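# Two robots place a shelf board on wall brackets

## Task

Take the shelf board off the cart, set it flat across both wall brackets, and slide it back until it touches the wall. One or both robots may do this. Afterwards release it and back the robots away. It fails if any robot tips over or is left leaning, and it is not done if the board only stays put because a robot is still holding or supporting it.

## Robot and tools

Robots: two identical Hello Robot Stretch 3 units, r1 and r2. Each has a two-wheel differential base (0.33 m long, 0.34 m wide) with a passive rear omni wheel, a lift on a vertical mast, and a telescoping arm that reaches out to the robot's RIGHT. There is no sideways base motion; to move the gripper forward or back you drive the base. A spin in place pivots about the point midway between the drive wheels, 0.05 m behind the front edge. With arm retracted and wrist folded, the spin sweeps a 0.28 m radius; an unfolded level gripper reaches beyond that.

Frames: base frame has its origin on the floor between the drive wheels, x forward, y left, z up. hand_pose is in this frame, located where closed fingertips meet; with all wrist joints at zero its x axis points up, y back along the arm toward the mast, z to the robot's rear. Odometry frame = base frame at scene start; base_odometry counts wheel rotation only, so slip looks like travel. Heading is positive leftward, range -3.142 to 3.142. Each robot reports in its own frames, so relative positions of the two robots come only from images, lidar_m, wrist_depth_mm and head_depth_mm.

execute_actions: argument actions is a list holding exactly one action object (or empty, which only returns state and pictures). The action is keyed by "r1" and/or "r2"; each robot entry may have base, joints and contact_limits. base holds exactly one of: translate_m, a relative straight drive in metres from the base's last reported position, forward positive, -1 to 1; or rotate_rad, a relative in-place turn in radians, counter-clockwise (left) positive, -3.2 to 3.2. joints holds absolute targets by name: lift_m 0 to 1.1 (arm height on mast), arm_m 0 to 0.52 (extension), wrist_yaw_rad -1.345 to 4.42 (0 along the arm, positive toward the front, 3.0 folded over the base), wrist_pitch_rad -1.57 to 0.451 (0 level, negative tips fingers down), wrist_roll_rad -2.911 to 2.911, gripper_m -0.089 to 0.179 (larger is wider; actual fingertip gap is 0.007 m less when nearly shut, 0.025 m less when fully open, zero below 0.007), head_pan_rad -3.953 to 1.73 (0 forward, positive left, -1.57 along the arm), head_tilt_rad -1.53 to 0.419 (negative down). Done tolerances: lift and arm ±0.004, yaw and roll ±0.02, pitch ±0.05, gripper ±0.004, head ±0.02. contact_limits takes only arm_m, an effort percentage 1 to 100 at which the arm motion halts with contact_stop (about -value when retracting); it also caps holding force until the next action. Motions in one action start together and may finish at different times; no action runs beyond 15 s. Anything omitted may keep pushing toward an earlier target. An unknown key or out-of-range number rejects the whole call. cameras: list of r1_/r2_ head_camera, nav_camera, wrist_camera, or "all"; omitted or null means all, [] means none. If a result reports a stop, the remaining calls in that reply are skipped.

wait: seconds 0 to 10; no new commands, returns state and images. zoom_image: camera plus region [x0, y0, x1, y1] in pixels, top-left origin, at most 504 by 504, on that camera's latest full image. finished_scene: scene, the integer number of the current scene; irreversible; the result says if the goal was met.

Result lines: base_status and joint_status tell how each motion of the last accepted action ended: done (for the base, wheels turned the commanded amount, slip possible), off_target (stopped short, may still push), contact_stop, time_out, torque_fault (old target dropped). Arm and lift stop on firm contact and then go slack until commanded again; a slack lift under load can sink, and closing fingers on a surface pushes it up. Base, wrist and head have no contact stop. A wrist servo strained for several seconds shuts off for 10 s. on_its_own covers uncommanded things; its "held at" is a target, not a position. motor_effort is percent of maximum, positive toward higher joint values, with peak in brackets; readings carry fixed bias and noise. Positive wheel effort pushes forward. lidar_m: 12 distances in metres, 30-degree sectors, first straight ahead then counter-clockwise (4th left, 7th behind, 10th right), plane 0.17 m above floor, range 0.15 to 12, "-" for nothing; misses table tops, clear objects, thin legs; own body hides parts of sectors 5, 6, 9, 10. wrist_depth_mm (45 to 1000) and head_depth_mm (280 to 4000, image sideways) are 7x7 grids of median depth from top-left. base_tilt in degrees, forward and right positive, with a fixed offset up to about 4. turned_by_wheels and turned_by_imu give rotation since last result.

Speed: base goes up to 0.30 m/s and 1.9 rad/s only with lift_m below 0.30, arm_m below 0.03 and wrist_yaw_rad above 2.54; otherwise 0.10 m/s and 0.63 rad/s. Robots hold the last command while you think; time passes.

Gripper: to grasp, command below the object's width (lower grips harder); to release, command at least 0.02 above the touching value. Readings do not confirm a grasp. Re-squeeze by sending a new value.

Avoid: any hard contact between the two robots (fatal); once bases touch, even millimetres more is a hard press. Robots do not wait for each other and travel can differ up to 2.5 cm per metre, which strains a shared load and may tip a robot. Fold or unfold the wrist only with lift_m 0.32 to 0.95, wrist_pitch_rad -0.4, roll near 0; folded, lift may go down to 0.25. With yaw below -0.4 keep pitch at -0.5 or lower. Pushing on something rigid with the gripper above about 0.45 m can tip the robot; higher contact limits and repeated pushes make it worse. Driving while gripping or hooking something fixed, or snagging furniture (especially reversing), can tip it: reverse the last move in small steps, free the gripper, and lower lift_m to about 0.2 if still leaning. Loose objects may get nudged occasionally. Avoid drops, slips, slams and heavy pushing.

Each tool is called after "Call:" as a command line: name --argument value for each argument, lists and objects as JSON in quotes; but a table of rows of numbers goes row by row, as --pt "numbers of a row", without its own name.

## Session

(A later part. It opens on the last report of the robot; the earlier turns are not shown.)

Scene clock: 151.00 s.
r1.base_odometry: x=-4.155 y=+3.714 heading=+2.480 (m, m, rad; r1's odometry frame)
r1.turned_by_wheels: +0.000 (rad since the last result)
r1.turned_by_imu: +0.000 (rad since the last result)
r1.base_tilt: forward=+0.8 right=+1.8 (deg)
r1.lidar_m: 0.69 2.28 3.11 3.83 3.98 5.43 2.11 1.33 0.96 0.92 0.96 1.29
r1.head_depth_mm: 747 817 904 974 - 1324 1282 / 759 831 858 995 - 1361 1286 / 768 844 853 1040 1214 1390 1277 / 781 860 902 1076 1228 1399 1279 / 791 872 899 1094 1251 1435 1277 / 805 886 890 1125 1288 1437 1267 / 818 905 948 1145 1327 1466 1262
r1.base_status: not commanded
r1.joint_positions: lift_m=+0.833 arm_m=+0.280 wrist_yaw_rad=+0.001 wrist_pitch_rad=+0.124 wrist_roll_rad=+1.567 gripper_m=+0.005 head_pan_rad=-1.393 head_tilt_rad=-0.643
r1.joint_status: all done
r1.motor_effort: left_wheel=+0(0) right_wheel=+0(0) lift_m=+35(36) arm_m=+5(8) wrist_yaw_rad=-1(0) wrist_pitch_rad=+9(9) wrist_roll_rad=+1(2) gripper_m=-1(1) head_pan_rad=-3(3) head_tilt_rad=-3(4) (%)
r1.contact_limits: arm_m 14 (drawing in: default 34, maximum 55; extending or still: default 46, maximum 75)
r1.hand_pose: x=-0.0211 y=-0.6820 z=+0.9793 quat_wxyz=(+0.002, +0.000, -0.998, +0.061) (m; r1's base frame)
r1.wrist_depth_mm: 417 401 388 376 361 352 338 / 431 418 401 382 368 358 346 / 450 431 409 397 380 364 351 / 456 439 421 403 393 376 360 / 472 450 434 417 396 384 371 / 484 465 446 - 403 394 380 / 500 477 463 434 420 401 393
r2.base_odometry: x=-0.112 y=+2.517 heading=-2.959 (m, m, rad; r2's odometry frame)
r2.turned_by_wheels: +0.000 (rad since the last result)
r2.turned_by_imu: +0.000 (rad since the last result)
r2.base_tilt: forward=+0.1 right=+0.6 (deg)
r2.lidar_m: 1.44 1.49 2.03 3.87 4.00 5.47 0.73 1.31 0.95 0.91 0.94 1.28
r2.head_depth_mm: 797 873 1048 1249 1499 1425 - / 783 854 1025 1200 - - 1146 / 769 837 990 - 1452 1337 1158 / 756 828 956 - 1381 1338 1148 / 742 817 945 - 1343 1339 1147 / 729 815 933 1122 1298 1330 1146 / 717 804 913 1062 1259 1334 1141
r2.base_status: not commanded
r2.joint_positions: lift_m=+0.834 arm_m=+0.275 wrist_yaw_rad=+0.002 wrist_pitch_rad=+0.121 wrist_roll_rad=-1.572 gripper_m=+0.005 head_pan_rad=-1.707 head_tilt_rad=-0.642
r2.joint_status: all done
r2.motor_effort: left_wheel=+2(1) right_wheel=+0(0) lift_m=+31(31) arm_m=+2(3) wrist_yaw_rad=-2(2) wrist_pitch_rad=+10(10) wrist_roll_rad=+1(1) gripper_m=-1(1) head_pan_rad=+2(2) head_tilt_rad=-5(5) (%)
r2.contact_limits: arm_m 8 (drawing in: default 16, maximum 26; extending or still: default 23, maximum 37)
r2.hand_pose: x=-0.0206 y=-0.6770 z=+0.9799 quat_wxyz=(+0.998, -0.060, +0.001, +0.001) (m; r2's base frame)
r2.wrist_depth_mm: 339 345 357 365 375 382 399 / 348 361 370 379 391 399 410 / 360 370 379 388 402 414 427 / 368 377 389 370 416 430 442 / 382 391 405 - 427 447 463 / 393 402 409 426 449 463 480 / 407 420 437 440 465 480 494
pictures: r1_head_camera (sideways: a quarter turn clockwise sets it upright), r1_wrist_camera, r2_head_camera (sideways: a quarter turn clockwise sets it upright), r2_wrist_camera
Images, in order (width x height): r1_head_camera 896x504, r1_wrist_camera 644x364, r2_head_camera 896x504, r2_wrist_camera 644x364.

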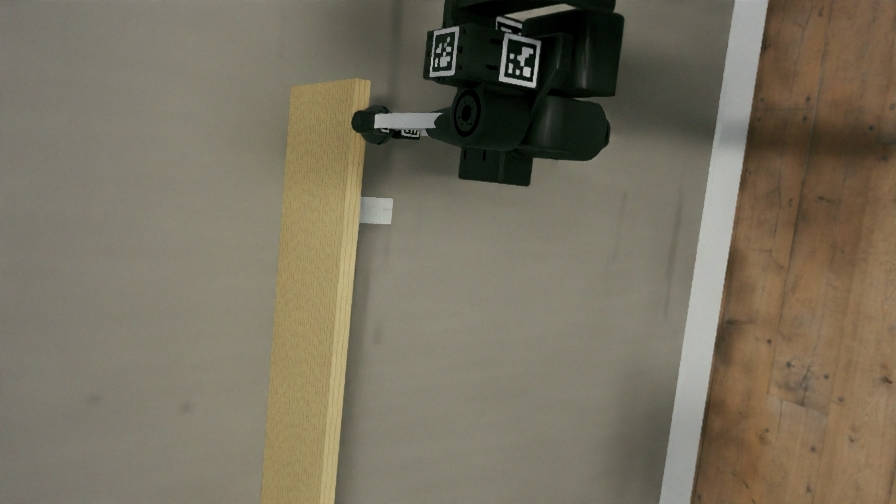

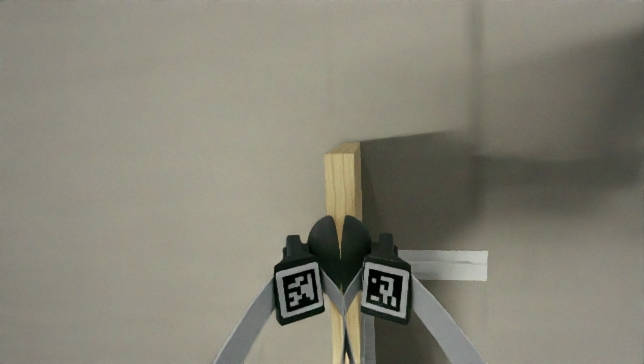

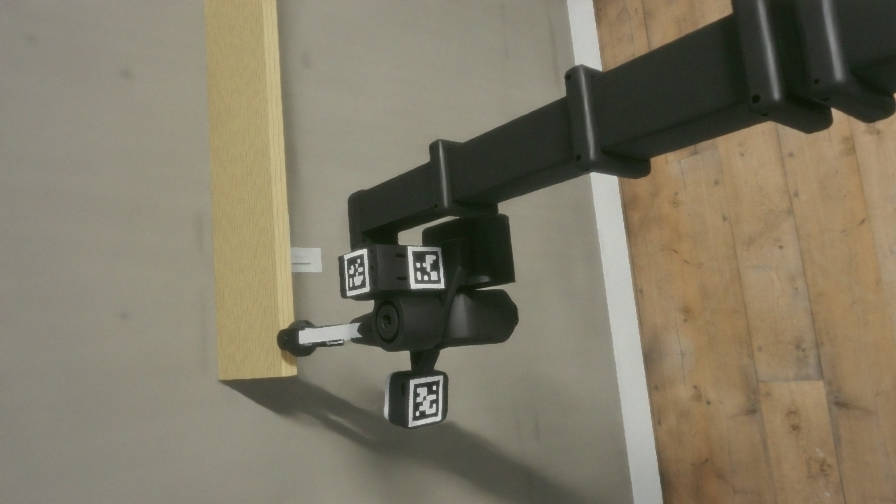

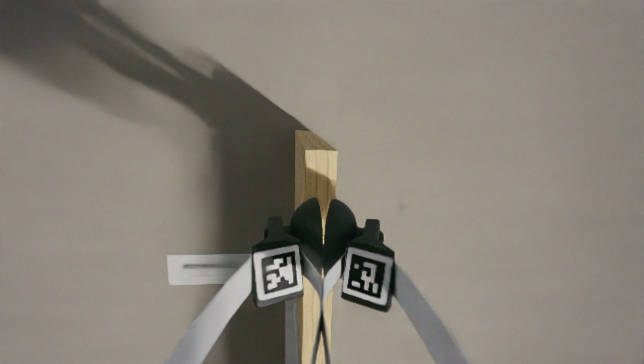

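Call:
execute_actions --actions '[{"r1": {"joints": {"arm_m": 0.32}, "contact_limits": {"arm_m": 14}}, "r2": {"joints": {"arm_m": 0.315}, "contact_limits": {"arm_m": 8}}}]' --cameras '["r1_wrist_camera", "r2_wrist_camera", "r1_head_camera", "r2_head_camera"]'

Scene clock: 152.50 s.
r1.base_odometry: x=-4.155 y=+3.714 heading=+2.480 (m, m, rad; r1's odometry frame)
r1.turned_by_wheels: +0.000 (rad since the last result)
r1.turned_by_imu: +0.000 (rad since the last result)
r1.base_tilt: forward=+0.9 right=+1.7 (deg)
r1.lidar_m: 0.69 2.28 3.10 3.83 3.97 5.41 2.12 1.33 0.96 0.93 0.96 1.30
r1.head_depth_mm: 747 816 905 - 1204 1319 1282 / 758 830 869 - 1225 1356 1285 / 770 846 852 1036 1210 1389 1278 / 780 859 902 1074 1225 1400 1275 / 794 874 899 1097 1260 1432 1277 / 806 890 897 1123 1290 1445 1270 / 816 900 950 1145 1322 1463 1269
r1.base_status: not commanded
r1.joint_positions: lift_m=+0.833 arm_m=+0.304 wrist_yaw_rad=-0.002 wrist_pitch_rad=+0.116 wrist_roll_rad=+1.567 gripper_m=+0.005 head_pan_rad=-1.393 head_tilt_rad=-0.643
r1.joint_status: arm_m contact_stop (moved +0.025 of +0.040)
r1.on_its_own: arm_m is slack since a contact_stop, until your next command for it (your +0.320 is given up)
r1.motor_effort: left_wheel=-2(2) right_wheel=+4(5) lift_m=+38(38) arm_m=+0(14) wrist_yaw_rad=+1(2) wrist_pitch_rad=+12(15) wrist_roll_rad=+2(1) gripper_m=+0(1) head_pan_rad=-3(3) head_tilt_rad=-3(3) (%)
r1.contact_limits: arm_m 14 (drawing in: default 34, maximum 55; extending or still: default 46, maximum 75)
r1.hand_pose: x=-0.0219 y=-0.7066 z=+0.9772 quat_wxyz=(+0.002, -0.001, -0.998, +0.058) (m; r1's base frame)
r1.wrist_depth_mm: 392 379 366 355 342 329 321 / 404 393 375 361 350 337 324 / 419 398 382 372 357 345 331 / 423 413 395 374 367 355 340 / 431 422 404 394 374 365 349 / 453 433 415 - 377 371 355 / 465 446 428 409 396 381 364
r2.base_odometry: x=-0.112 y=+2.517 heading=-2.959 (m, m, rad; r2's odometry frame)
r2.turned_by_wheels: +0.000 (rad since the last result)
r2.turned_by_imu: +0.000 (rad since the last result)
r2.base_tilt: forward=+0.2 right=+0.3 (deg)
r2.lidar_m: 1.44 1.49 2.03 3.86 3.99 5.47 0.73 1.31 0.95 0.91 0.94 1.28
r2.head_depth_mm: 798 873 1047 1245 1497 1420 - / 783 854 1022 1203 - - 1158 / 769 840 989 - 1444 1347 1155 / 755 829 949 - 1377 1338 1155 / 742 815 943 - 1342 1340 1148 / 729 816 935 1119 1300 1335 1146 / 718 803 914 1055 1263 1333 1144
r2.base_status: not commanded
r2.joint_positions: lift_m=+0.834 arm_m=+0.292 wrist_yaw_rad=+0.000 wrist_pitch_rad=+0.112 wrist_roll_rad=-1.572 gripper_m=+0.005 head_pan_rad=-1.707 head_tilt_rad=-0.643
r2.joint_status: arm_m contact_stop (moved +0.018 of +0.040)
r2.on_its_own: arm_m is slack since a contact_stop, until your next command for it (your +0.315 is given up)
r2.motor_effort: left_wheel=+1(1) right_wheel=+1(4) lift_m=+33(33) arm_m=+1(10) wrist_yaw_rad=+0(1) wrist_pitch_rad=+13(17) wrist_roll_rad=+1(1) gripper_m=+0(1) head_pan_rad=+2(3) head_tilt_rad=-5(5) (%)
r2.contact_limits: arm_m 8 (drawing in: default 16, maximum 26; extending or still: default 23, maximum 37)
r2.hand_pose: x=-0.0213 y=-0.6947 z=+0.9776 quat_wxyz=(+0.998, -0.056, +0.001, +0.000) (m; r2's base frame)
r2.wrist_depth_mm: 327 331 343 353 358 369 375 / 337 342 349 360 371 379 389 / 345 353 360 371 383 394 404 / 357 363 373 378 398 406 425 / 367 376 380 - 411 426 432 / 382 393 389 192 428 437 456 / 393 405 414 298 439 452 471
pictures: r1_head_camera (sideways: a quarter turn clockwise sets it upright), r1_wrist_camera, r2_head_camera (sideways: a quarter turn clockwise sets it upright), r2_wrist_camera
Images, in order (width x height): r1_head_camera 896x504, r1_wrist_camera 644x364, r2_head_camera 896x504, r2_wrist_camera 644x364.

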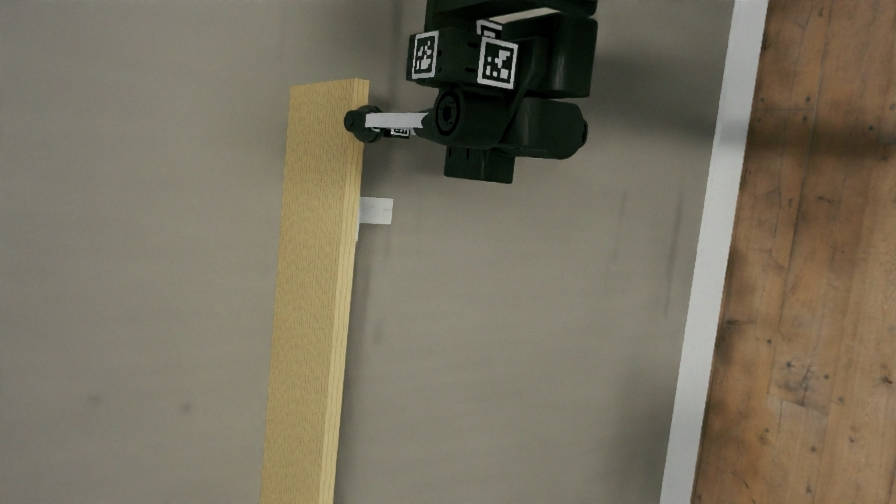

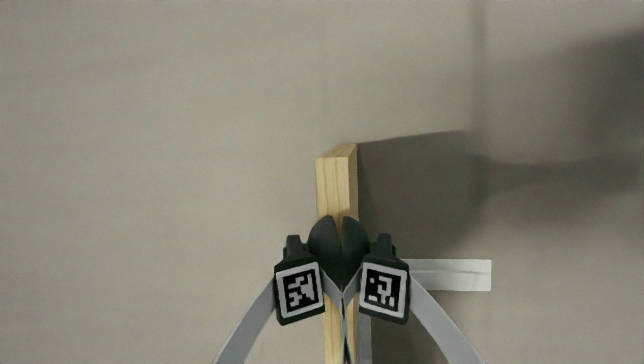

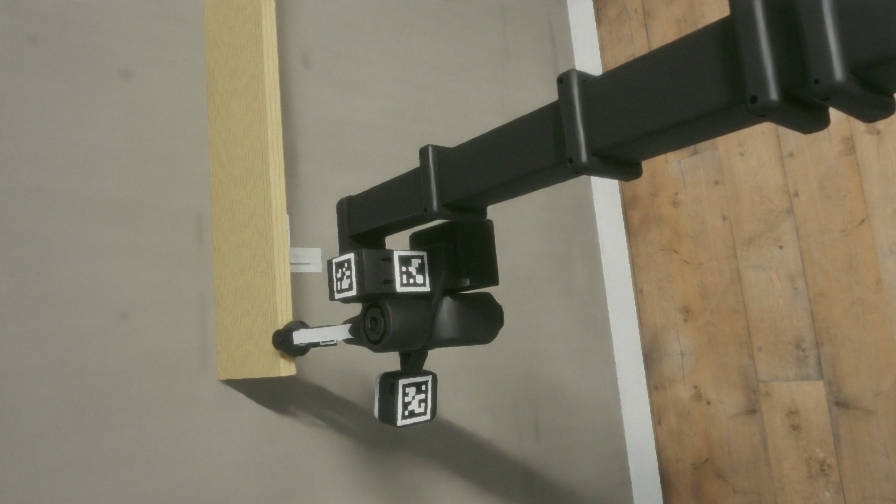

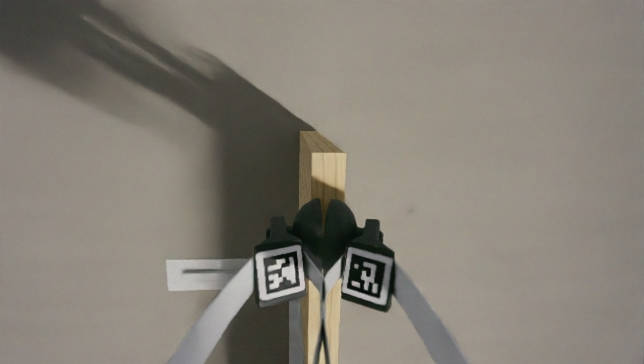

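Call:
execute_actions --actions '[{"r1": {"joints": {"arm_m": 0.325}, "contact_limits": {"arm_m": 21}}, "r2": {"joints": {"arm_m": 0.315}, "contact_limits": {"arm_m": 11}}}]' --cameras '["r1_wrist_camera", "r2_wrist_camera", "r1_head_camera", "r2_head_camera"]'

Scene clock: 153.87 s.
r1.base_odometry: x=-4.155 y=+3.714 heading=+2.480 (m, m, rad; r1's odometry frame)
r1.turned_by_wheels: +0.000 (rad since the last result)
r1.turned_by_imu: -0.001 (rad since the last result)
r1.base_tilt: forward=+0.7 right=+1.6 (deg)
r1.lidar_m: 0.69 2.29 3.08 3.85 4.00 5.37 2.12 1.33 0.96 0.93 0.96 1.30
r1.head_depth_mm: 748 820 905 - 1208 1327 1285 / 760 832 876 - 1219 1358 1279 / 768 845 853 1032 1213 1394 1279 / 779 862 903 1078 1225 1401 1279 / 793 873 896 1098 1258 1434 1266 / 805 886 892 1122 1289 1435 1267 / 817 905 949 1145 1319 1466 1268
r1.base_status: not commanded
r1.joint_positions: lift_m=+0.833 arm_m=+0.304 wrist_yaw_rad=+0.001 wrist_pitch_rad=+0.116 wrist_roll_rad=+1.567 gripper_m=+0.005 head_pan_rad=-1.393 head_tilt_rad=-0.643
r1.joint_status: arm_m contact_stop (moved +0.000 of +0.021)
r1.on_its_own: arm_m is slack since a contact_stop, until your next command for it (your +0.325 is given up)
r1.motor_effort: left_wheel=-1(2) right_wheel=+2(5) lift_m=+38(37) arm_m=+0(25) wrist_yaw_rad=-1(2) wrist_pitch_rad=+12(14) wrist_roll_rad=+2(2) gripper_m=+0(2) head_pan_rad=-3(3) head_tilt_rad=-4(4) (%)
r1.contact_limits: arm_m 21 (drawing in: default 34, maximum 55; extending or still: default 46, maximum 75)
r1.hand_pose: x=-0.0211 y=-0.7067 z=+0.9772 quat_wxyz=(+0.002, +0.000, -0.998, +0.058) (m; r1's base frame)
r1.wrist_depth_mm: 394 381 364 353 341 330 319 / 401 390 376 363 349 340 328 / 415 398 381 372 357 344 334 / 430 409 395 372 369 352 343 / 440 427 407 391 374 361 352 / 453 432 420 - 377 372 359 / 469 448 431 408 401 381 365
r2.base_odometry: x=-0.112 y=+2.517 heading=-2.959 (m, m, rad; r2's odometry frame)
r2.turned_by_wheels: +0.000 (rad since the last result)
r2.turned_by_imu: +0.000 (rad since the last result)
r2.base_tilt: forward=+0.3 right=+0.4 (deg)
r2.lidar_m: 1.44 1.49 2.02 3.85 4.00 5.40 0.73 1.31 0.95 0.91 0.95 1.28
r2.head_depth_mm: 800 872 1050 1247 1500 1424 - / 783 856 1022 1202 - - 1142 / 770 839 991 - 1447 1345 1154 / 756 827 950 - 1392 1341 1151 / 741 819 943 - 1344 1334 1147 / 730 815 932 1118 1299 1333 1144 / 716 805 913 1057 1262 1333 1148
r2.base_status: not commanded
r2.joint_positions: lift_m=+0.834 arm_m=+0.293 wrist_yaw_rad=+0.001 wrist_pitch_rad=+0.112 wrist_roll_rad=-1.572 gripper_m=+0.005 head_pan_rad=-1.707 head_tilt_rad=-0.643
r2.joint_status: arm_m contact_stop (moved +0.000 of +0.023)
r2.on_its_own: arm_m is slack since a contact_stop, until your next command for it (your +0.315 is given up)
r2.motor_effort: left_wheel=+1(1) right_wheel=+0(0) lift_m=+33(33) arm_m=+0(14) wrist_yaw_rad=-1(0) wrist_pitch_rad=+13(15) wrist_roll_rad=+1(1) gripper_m=-1(1) head_pan_rad=+2(3) head_tilt_rad=-5(6) (%)
r2.contact_limits: arm_m 11 (drawing in: default 16, maximum 26; extending or still: default 23, maximum 37)
r2.hand_pose: x=-0.0210 y=-0.6948 z=+0.9776 quat_wxyz=(+0.998, -0.056, +0.001, +0.000) (m; r2's base frame)
r2.wrist_depth_mm: 326 334 338 350 357 367 377 / 335 342 353 357 372 376 389 / 346 353 362 371 382 392 407 / 353 363 373 379 395 407 415 / 365 375 385 - 412 427 433 / 381 385 401 194 423 439 452 / 394 400 418 297 439 456 470
pictures: r1_head_camera (sideways: a quarter turn clockwise sets it upright), r1_wrist_camera, r2_head_camera (sideways: a quarter turn clockwise sets it upright), r2_wrist_camera
Images, in order (width x height): r1_head_camera 896x504, r1_wrist_camera 644x364, r2_head_camera 896x504, r2_wrist_camera 644x364.

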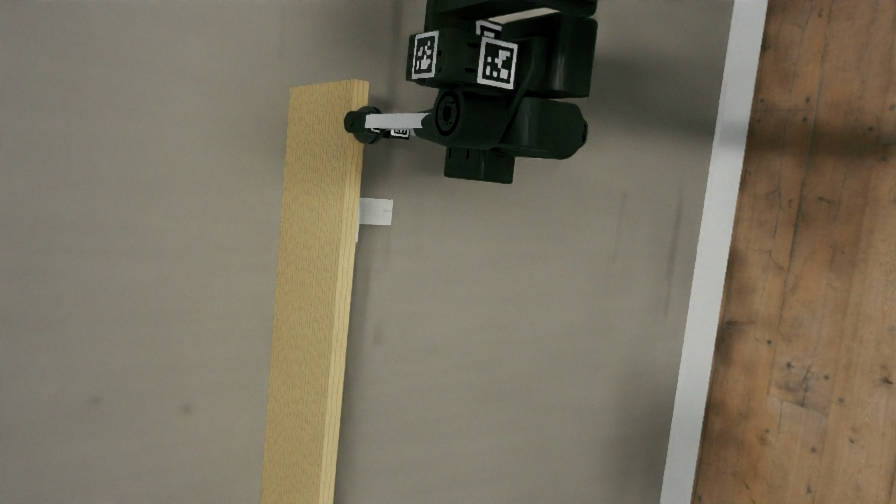

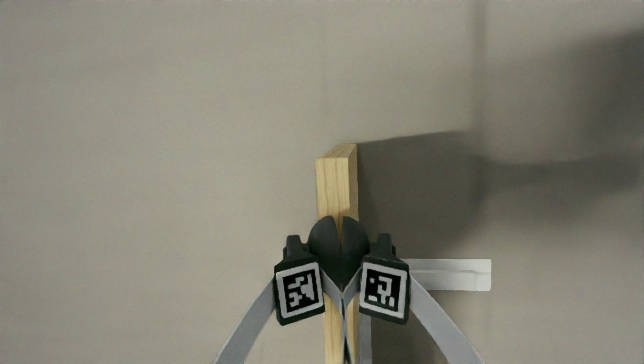

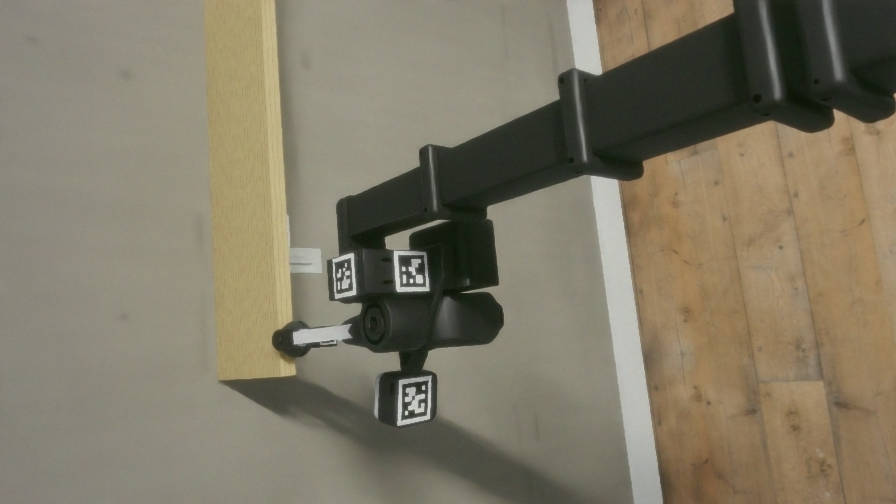

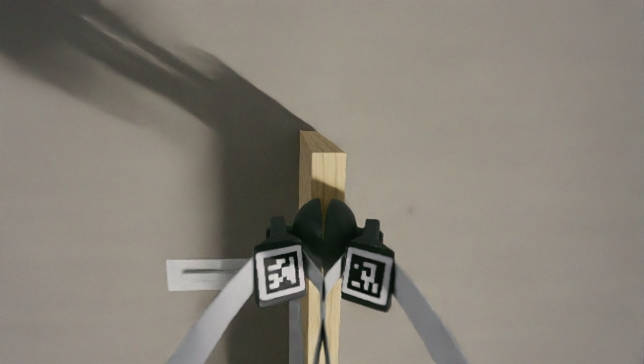

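Call:
execute_actions --actions '[{"r1": {"joints": {"arm_m": 0.02}}, "r2": {"joints": {"arm_m": 0.02}}}]' --cameras '["r1_wrist_camera", "r2_wrist_camera", "r1_head_camera", "r2_head_camera", "r1_nav_camera"]'

Scene clock: 157.43 s.
r1.base_odometry: x=-4.155 y=+3.714 heading=+2.480 (m, m, rad; r1's odometry frame)
r1.turned_by_wheels: +0.000 (rad since the last result)
r1.turned_by_imu: +0.000 (rad since the last result)
r1.base_tilt: forward=+0.8 right=+1.6 (deg)
r1.lidar_m: 0.69 2.28 3.10 3.85 3.98 5.39 2.12 1.33 0.96 0.93 0.96 1.30
r1.head_depth_mm: 748 819 907 1011 1146 1312 - / 758 831 876 1030 1179 1334 - / 771 843 853 1052 1203 1357 - / 780 859 902 1070 1226 1402 1278 / 793 874 898 1097 1256 1432 1279 / 804 888 891 1123 1289 1439 1270 / 816 904 950 1145 1316 1472 1270
r1.base_status: not commanded
r1.joint_positions: lift_m=+0.833 arm_m=+0.020 wrist_yaw_rad=+0.001 wrist_pitch_rad=+0.124 wrist_roll_rad=+1.567 gripper_m=+0.005 head_pan_rad=-1.393 head_tilt_rad=-0.643
r1.joint_status: all done
r1.motor_effort: left_wheel=+0(1) right_wheel=+1(1) lift_m=+38(37) arm_m=-5(3) wrist_yaw_rad=+0(1) wrist_pitch_rad=+9(12) wrist_roll_rad=+1(2) gripper_m=-1(1) head_pan_rad=-3(3) head_tilt_rad=-4(4) (%)
r1.hand_pose: x=-0.0212 y=-0.4226 z=+0.9792 quat_wxyz=(+0.002, +0.000, -0.998, +0.061) (m; r1's base frame)
r1.wrist_depth_mm: 705 673 643 636 602 577 557 / 709 699 664 638 613 593 575 / 733 708 680 658 628 608 594 / 756 737 695 673 639 621 592 / 783 758 724 686 656 635 604 / 797 775 736 - 680 665 627 / 839 798 760 720 706 669 635
r2.base_odometry: x=-0.112 y=+2.517 heading=-2.959 (m, m, rad; r2's odometry frame)
r2.turned_by_wheels: +0.000 (rad since the last result)
r2.turned_by_imu: +0.001 (rad since the last result)
r2.base_tilt: forward=+0.2 right=+0.5 (deg)
r2.lidar_m: 1.44 1.49 2.02 3.85 4.00 5.42 0.73 1.31 0.95 0.91 0.94 1.28
r2.head_depth_mm: 797 874 1051 1248 1494 1420 - / 785 857 1023 1212 1484 - - / 770 836 999 1176 1438 - - / 756 829 975 1145 1349 - 1088 / 742 820 958 1085 1297 1311 1146 / 729 815 933 1087 1284 1273 1148 / 715 805 915 1060 1265 1329 1146
r2.base_status: not commanded
r2.joint_positions: lift_m=+0.834 arm_m=+0.020 wrist_yaw_rad=+0.001 wrist_pitch_rad=+0.121 wrist_roll_rad=-1.572 gripper_m=+0.005 head_pan_rad=-1.707 head_tilt_rad=-0.643
r2.joint_status: all done
r2.motor_effort: left_wheel=+1(2) right_wheel=+0(1) lift_m=+34(33) arm_m=-1(1) wrist_yaw_rad=-1(0) wrist_pitch_rad=+10(13) wrist_roll_rad=+1(1) gripper_m=-1(1) head_pan_rad=+3(3) head_tilt_rad=-4(5) (%)
r2.hand_pose: x=-0.0210 y=-0.4225 z=+0.9798 quat_wxyz=(+0.998, -0.060, +0.001, +0.000) (m; r2's base frame)
r2.wrist_depth_mm: 565 575 604 616 621 636 654 / 585 597 600 625 646 668 686 / 590 612 632 645 675 693 706 / 604 623 647 664 693 710 754 / 629 640 671 - 708 730 784 / 655 682 681 732 745 765 788 / 683 703 724 746 789 817 838
pictures: r1_head_camera (sideways: a quarter turn clockwise sets it upright), r1_nav_camera (sideways: a quarter turn counterclockwise sets it upright), r1_wrist_camera, r2_head_camera (sideways: a quarter turn clockwise sets it upright), r2_wrist_camera
Images, in order (width x height): r1_head_camera 896x504, r1_nav_camera 672x504, r1_wrist_camera 644x364, r2_head_camera 896x504, r2_wrist_camera 644x364.

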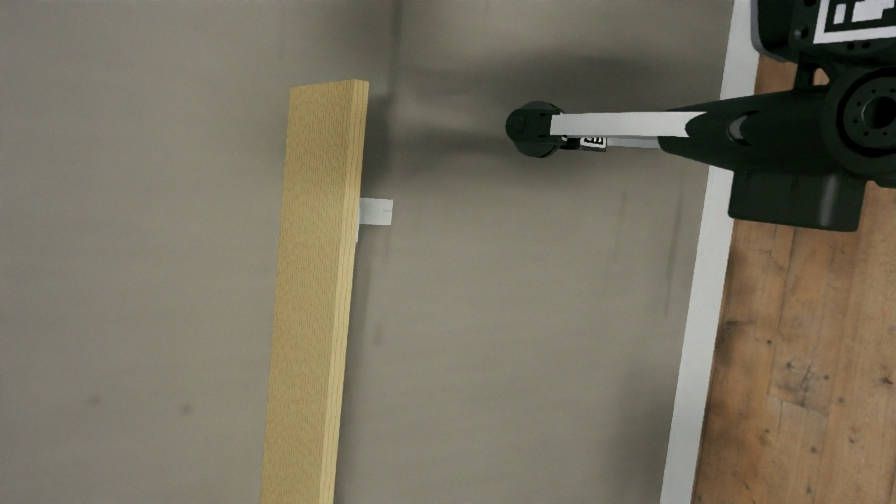

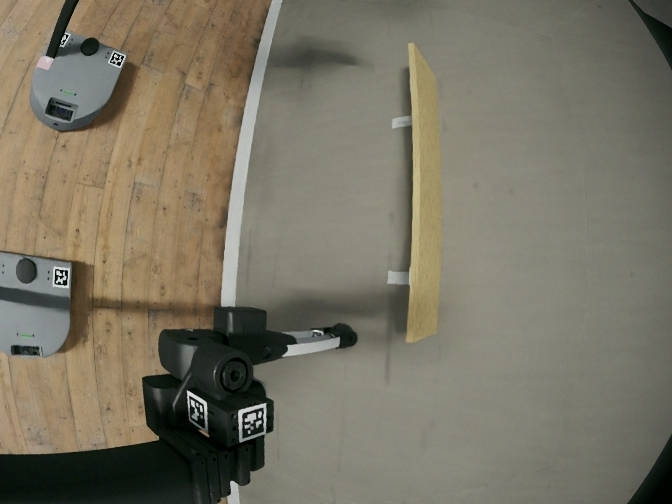

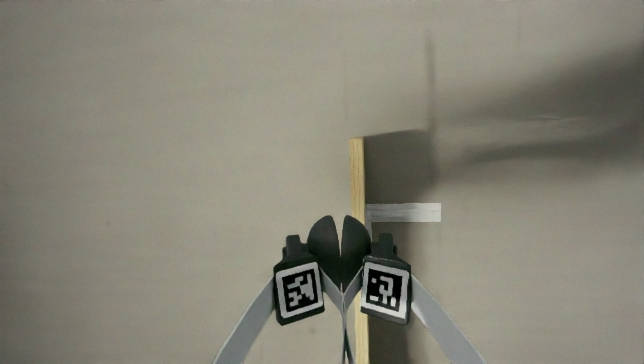

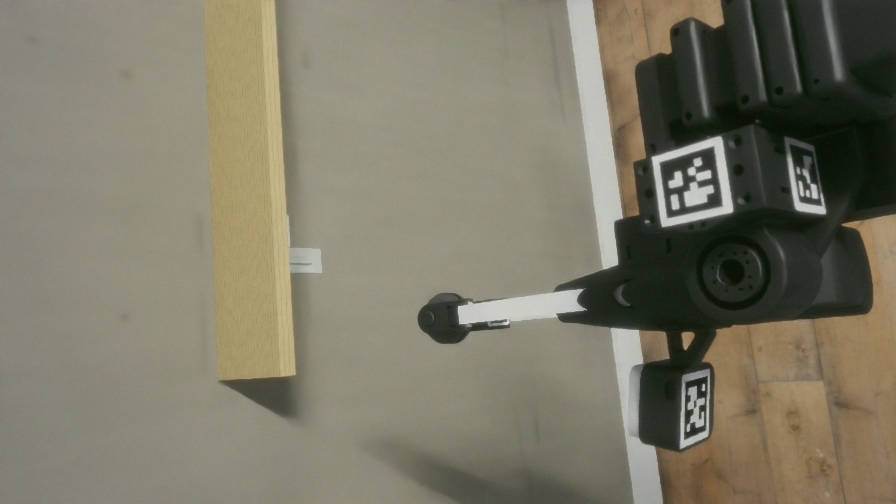

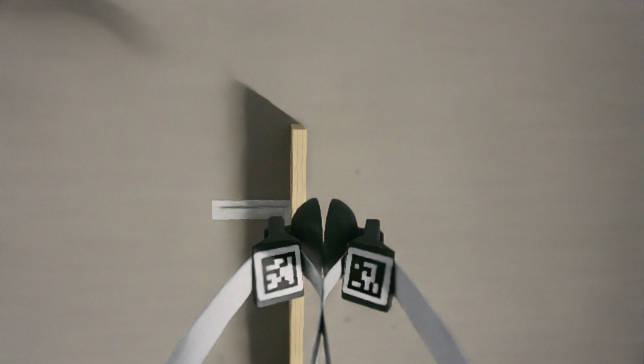

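Call:
execute_actions --actions '[{"r1": {"base": {"translate_m": -0.4}, "joints": {"head_pan_rad": -1.0, "head_tilt_rad": -0.4}}, "r2": {"base": {"translate_m": 0.4}, "joints": {"head_pan_rad": -2.2, "head_tilt_rad": -0.4}}}]' --cameras '["r1_head_camera", "r2_head_camera", "r1_nav_camera"]'

Scene clock: 162.90 s.
r1.base_odometry: x=-3.839 y=+3.468 heading=+2.480 (m, m, rad; r1's odometry frame)
r1.turned_by_wheels: +0.000 (rad since the last result)
r1.turned_by_imu: +0.000 (rad since the last result)
r1.base_tilt: forward=+0.8 right=+1.7 (deg)
r1.lidar_m: 1.49 2.69 3.64 3.83 3.96 5.40 3.73 1.34 0.97 0.93 0.96 1.31
r1.head_depth_mm: 789 828 871 920 976 1038 1112 / 829 871 921 971 1038 1110 1189 / 870 924 977 1005 1107 1191 1285 / 924 978 1040 1050 1193 1283 1380 / 980 1041 1110 1123 1287 1399 1456 / 1041 1115 1195 1264 1398 1522 1502 / 1115 1191 1283 1390 1521 1671 1495
r1.base_status: done
r1.joint_positions: lift_m=+0.833 arm_m=+0.020 wrist_yaw_rad=+0.001 wrist_pitch_rad=+0.124 wrist_roll_rad=+1.567 gripper_m=+0.005 head_pan_rad=-1.007 head_tilt_rad=-0.409
r1.joint_status: all done
r1.motor_effort: left_wheel=-1(4) right_wheel=+1(5) lift_m=+38(37) arm_m=-5(5) wrist_yaw_rad=+0(1) wrist_pitch_rad=+9(9) wrist_roll_rad=+1(2) gripper_m=-2(1) head_pan_rad=+3(30) head_tilt_rad=+6(27) (%)
r1.hand_pose: x=-0.0212 y=-0.4226 z=+0.9792 quat_wxyz=(+0.002, +0.000, -0.998, +0.061) (m; r1's base frame)
r1.wrist_depth_mm: 710 687 649 631 605 586 559 / 734 693 668 638 613 597 574 / 734 707 692 656 637 605 586 / 764 733 705 677 656 621 604 / 790 763 731 698 658 641 613 / 815 776 749 - 685 654 633 / 836 810 756 724 708 665 656
r2.base_odometry: x=-0.506 y=+2.444 heading=-2.959 (m, m, rad; r2's odometry frame)
r2.turned_by_wheels: +0.000 (rad since the last result)
r2.turned_by_imu: +0.002 (rad since the last result)
r2.base_tilt: forward=+0.2 right=+0.5 (deg)
r2.lidar_m: 1.04 1.08 1.46 3.86 4.03 5.46 1.52 1.31 0.95 0.91 0.94 1.08
r2.head_depth_mm: 1232 1372 1538 1794 1985 1598 1306 / 1122 1233 1326 1568 1801 1595 1304 / 1023 1120 1190 1383 1567 1590 1315 / 942 1025 1094 1240 1389 1500 1370 / 876 945 1003 1124 1245 1389 - / 816 876 938 1031 1132 1251 1321 / 764 816 878 952 1035 1134 1222
r2.base_status: done
r2.joint_positions: lift_m=+0.834 arm_m=+0.020 wrist_yaw_rad=+0.001 wrist_pitch_rad=+0.121 wrist_roll_rad=-1.572 gripper_m=+0.005 head_pan_rad=-2.193 head_tilt_rad=-0.408
r2.joint_status: all done
r2.motor_effort: left_wheel=+1(6) right_wheel=+0(4) lift_m=+33(33) arm_m=-1(2) wrist_yaw_rad=+0(1) wrist_pitch_rad=+10(9) wrist_roll_rad=+1(1) gripper_m=-1(1) head_pan_rad=-4(27) head_tilt_rad=+5(31) (%)
r2.hand_pose: x=-0.0210 y=-0.4225 z=+0.9798 quat_wxyz=(+0.998, -0.060, +0.001, +0.000) (m; r2's base frame)
r2.wrist_depth_mm: 549 570 590 607 619 648 646 / 569 596 612 608 636 657 689 / 593 614 631 643 668 671 701 / 607 627 638 666 698 716 751 / 630 650 659 - 701 747 767 / 647 673 685 730 754 780 804 / 671 706 718 744 761 792 805
pictures: r1_head_camera (sideways: a quarter turn clockwise sets it upright), r1_nav_camera (sideways: a quarter turn counterclockwise sets it upright), r2_head_camera (sideways: a quarter turn clockwise sets it upright)
Images, in order (width x height): r1_head_camera 896x504, r1_nav_camera 672x504, r2_head_camera 896x504.

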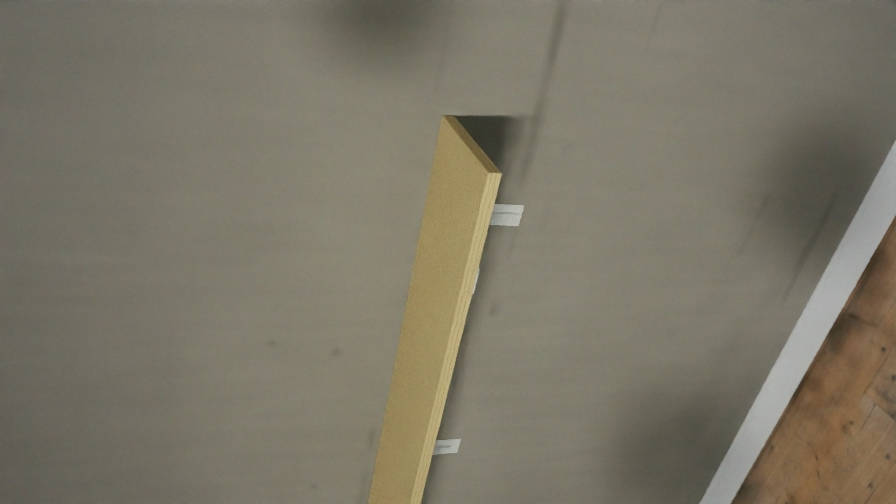

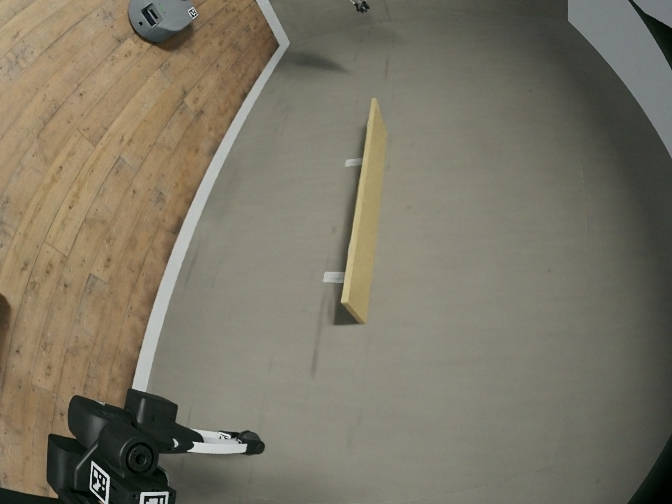

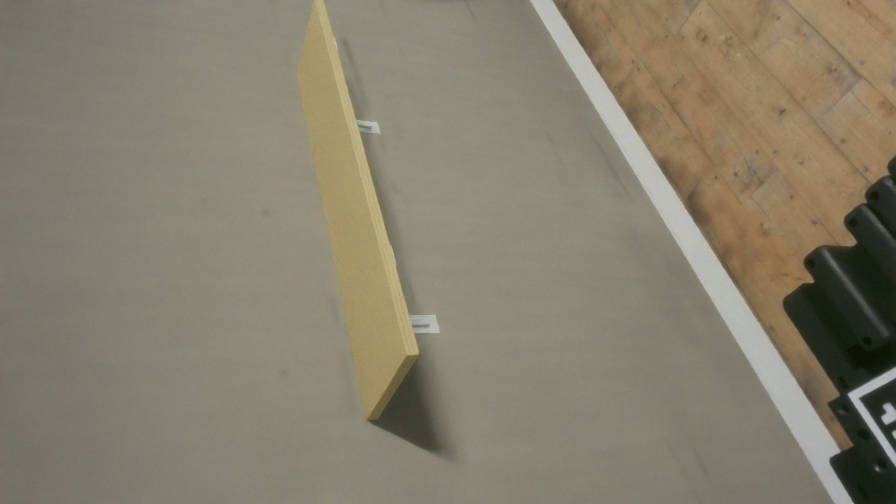

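The board is resting flat on both brackets, with its shadow meeting the wall at the rear corner. Both robots are clear and upright.

Call:
finished_scene --scene 1

The scene is finished: the task was done.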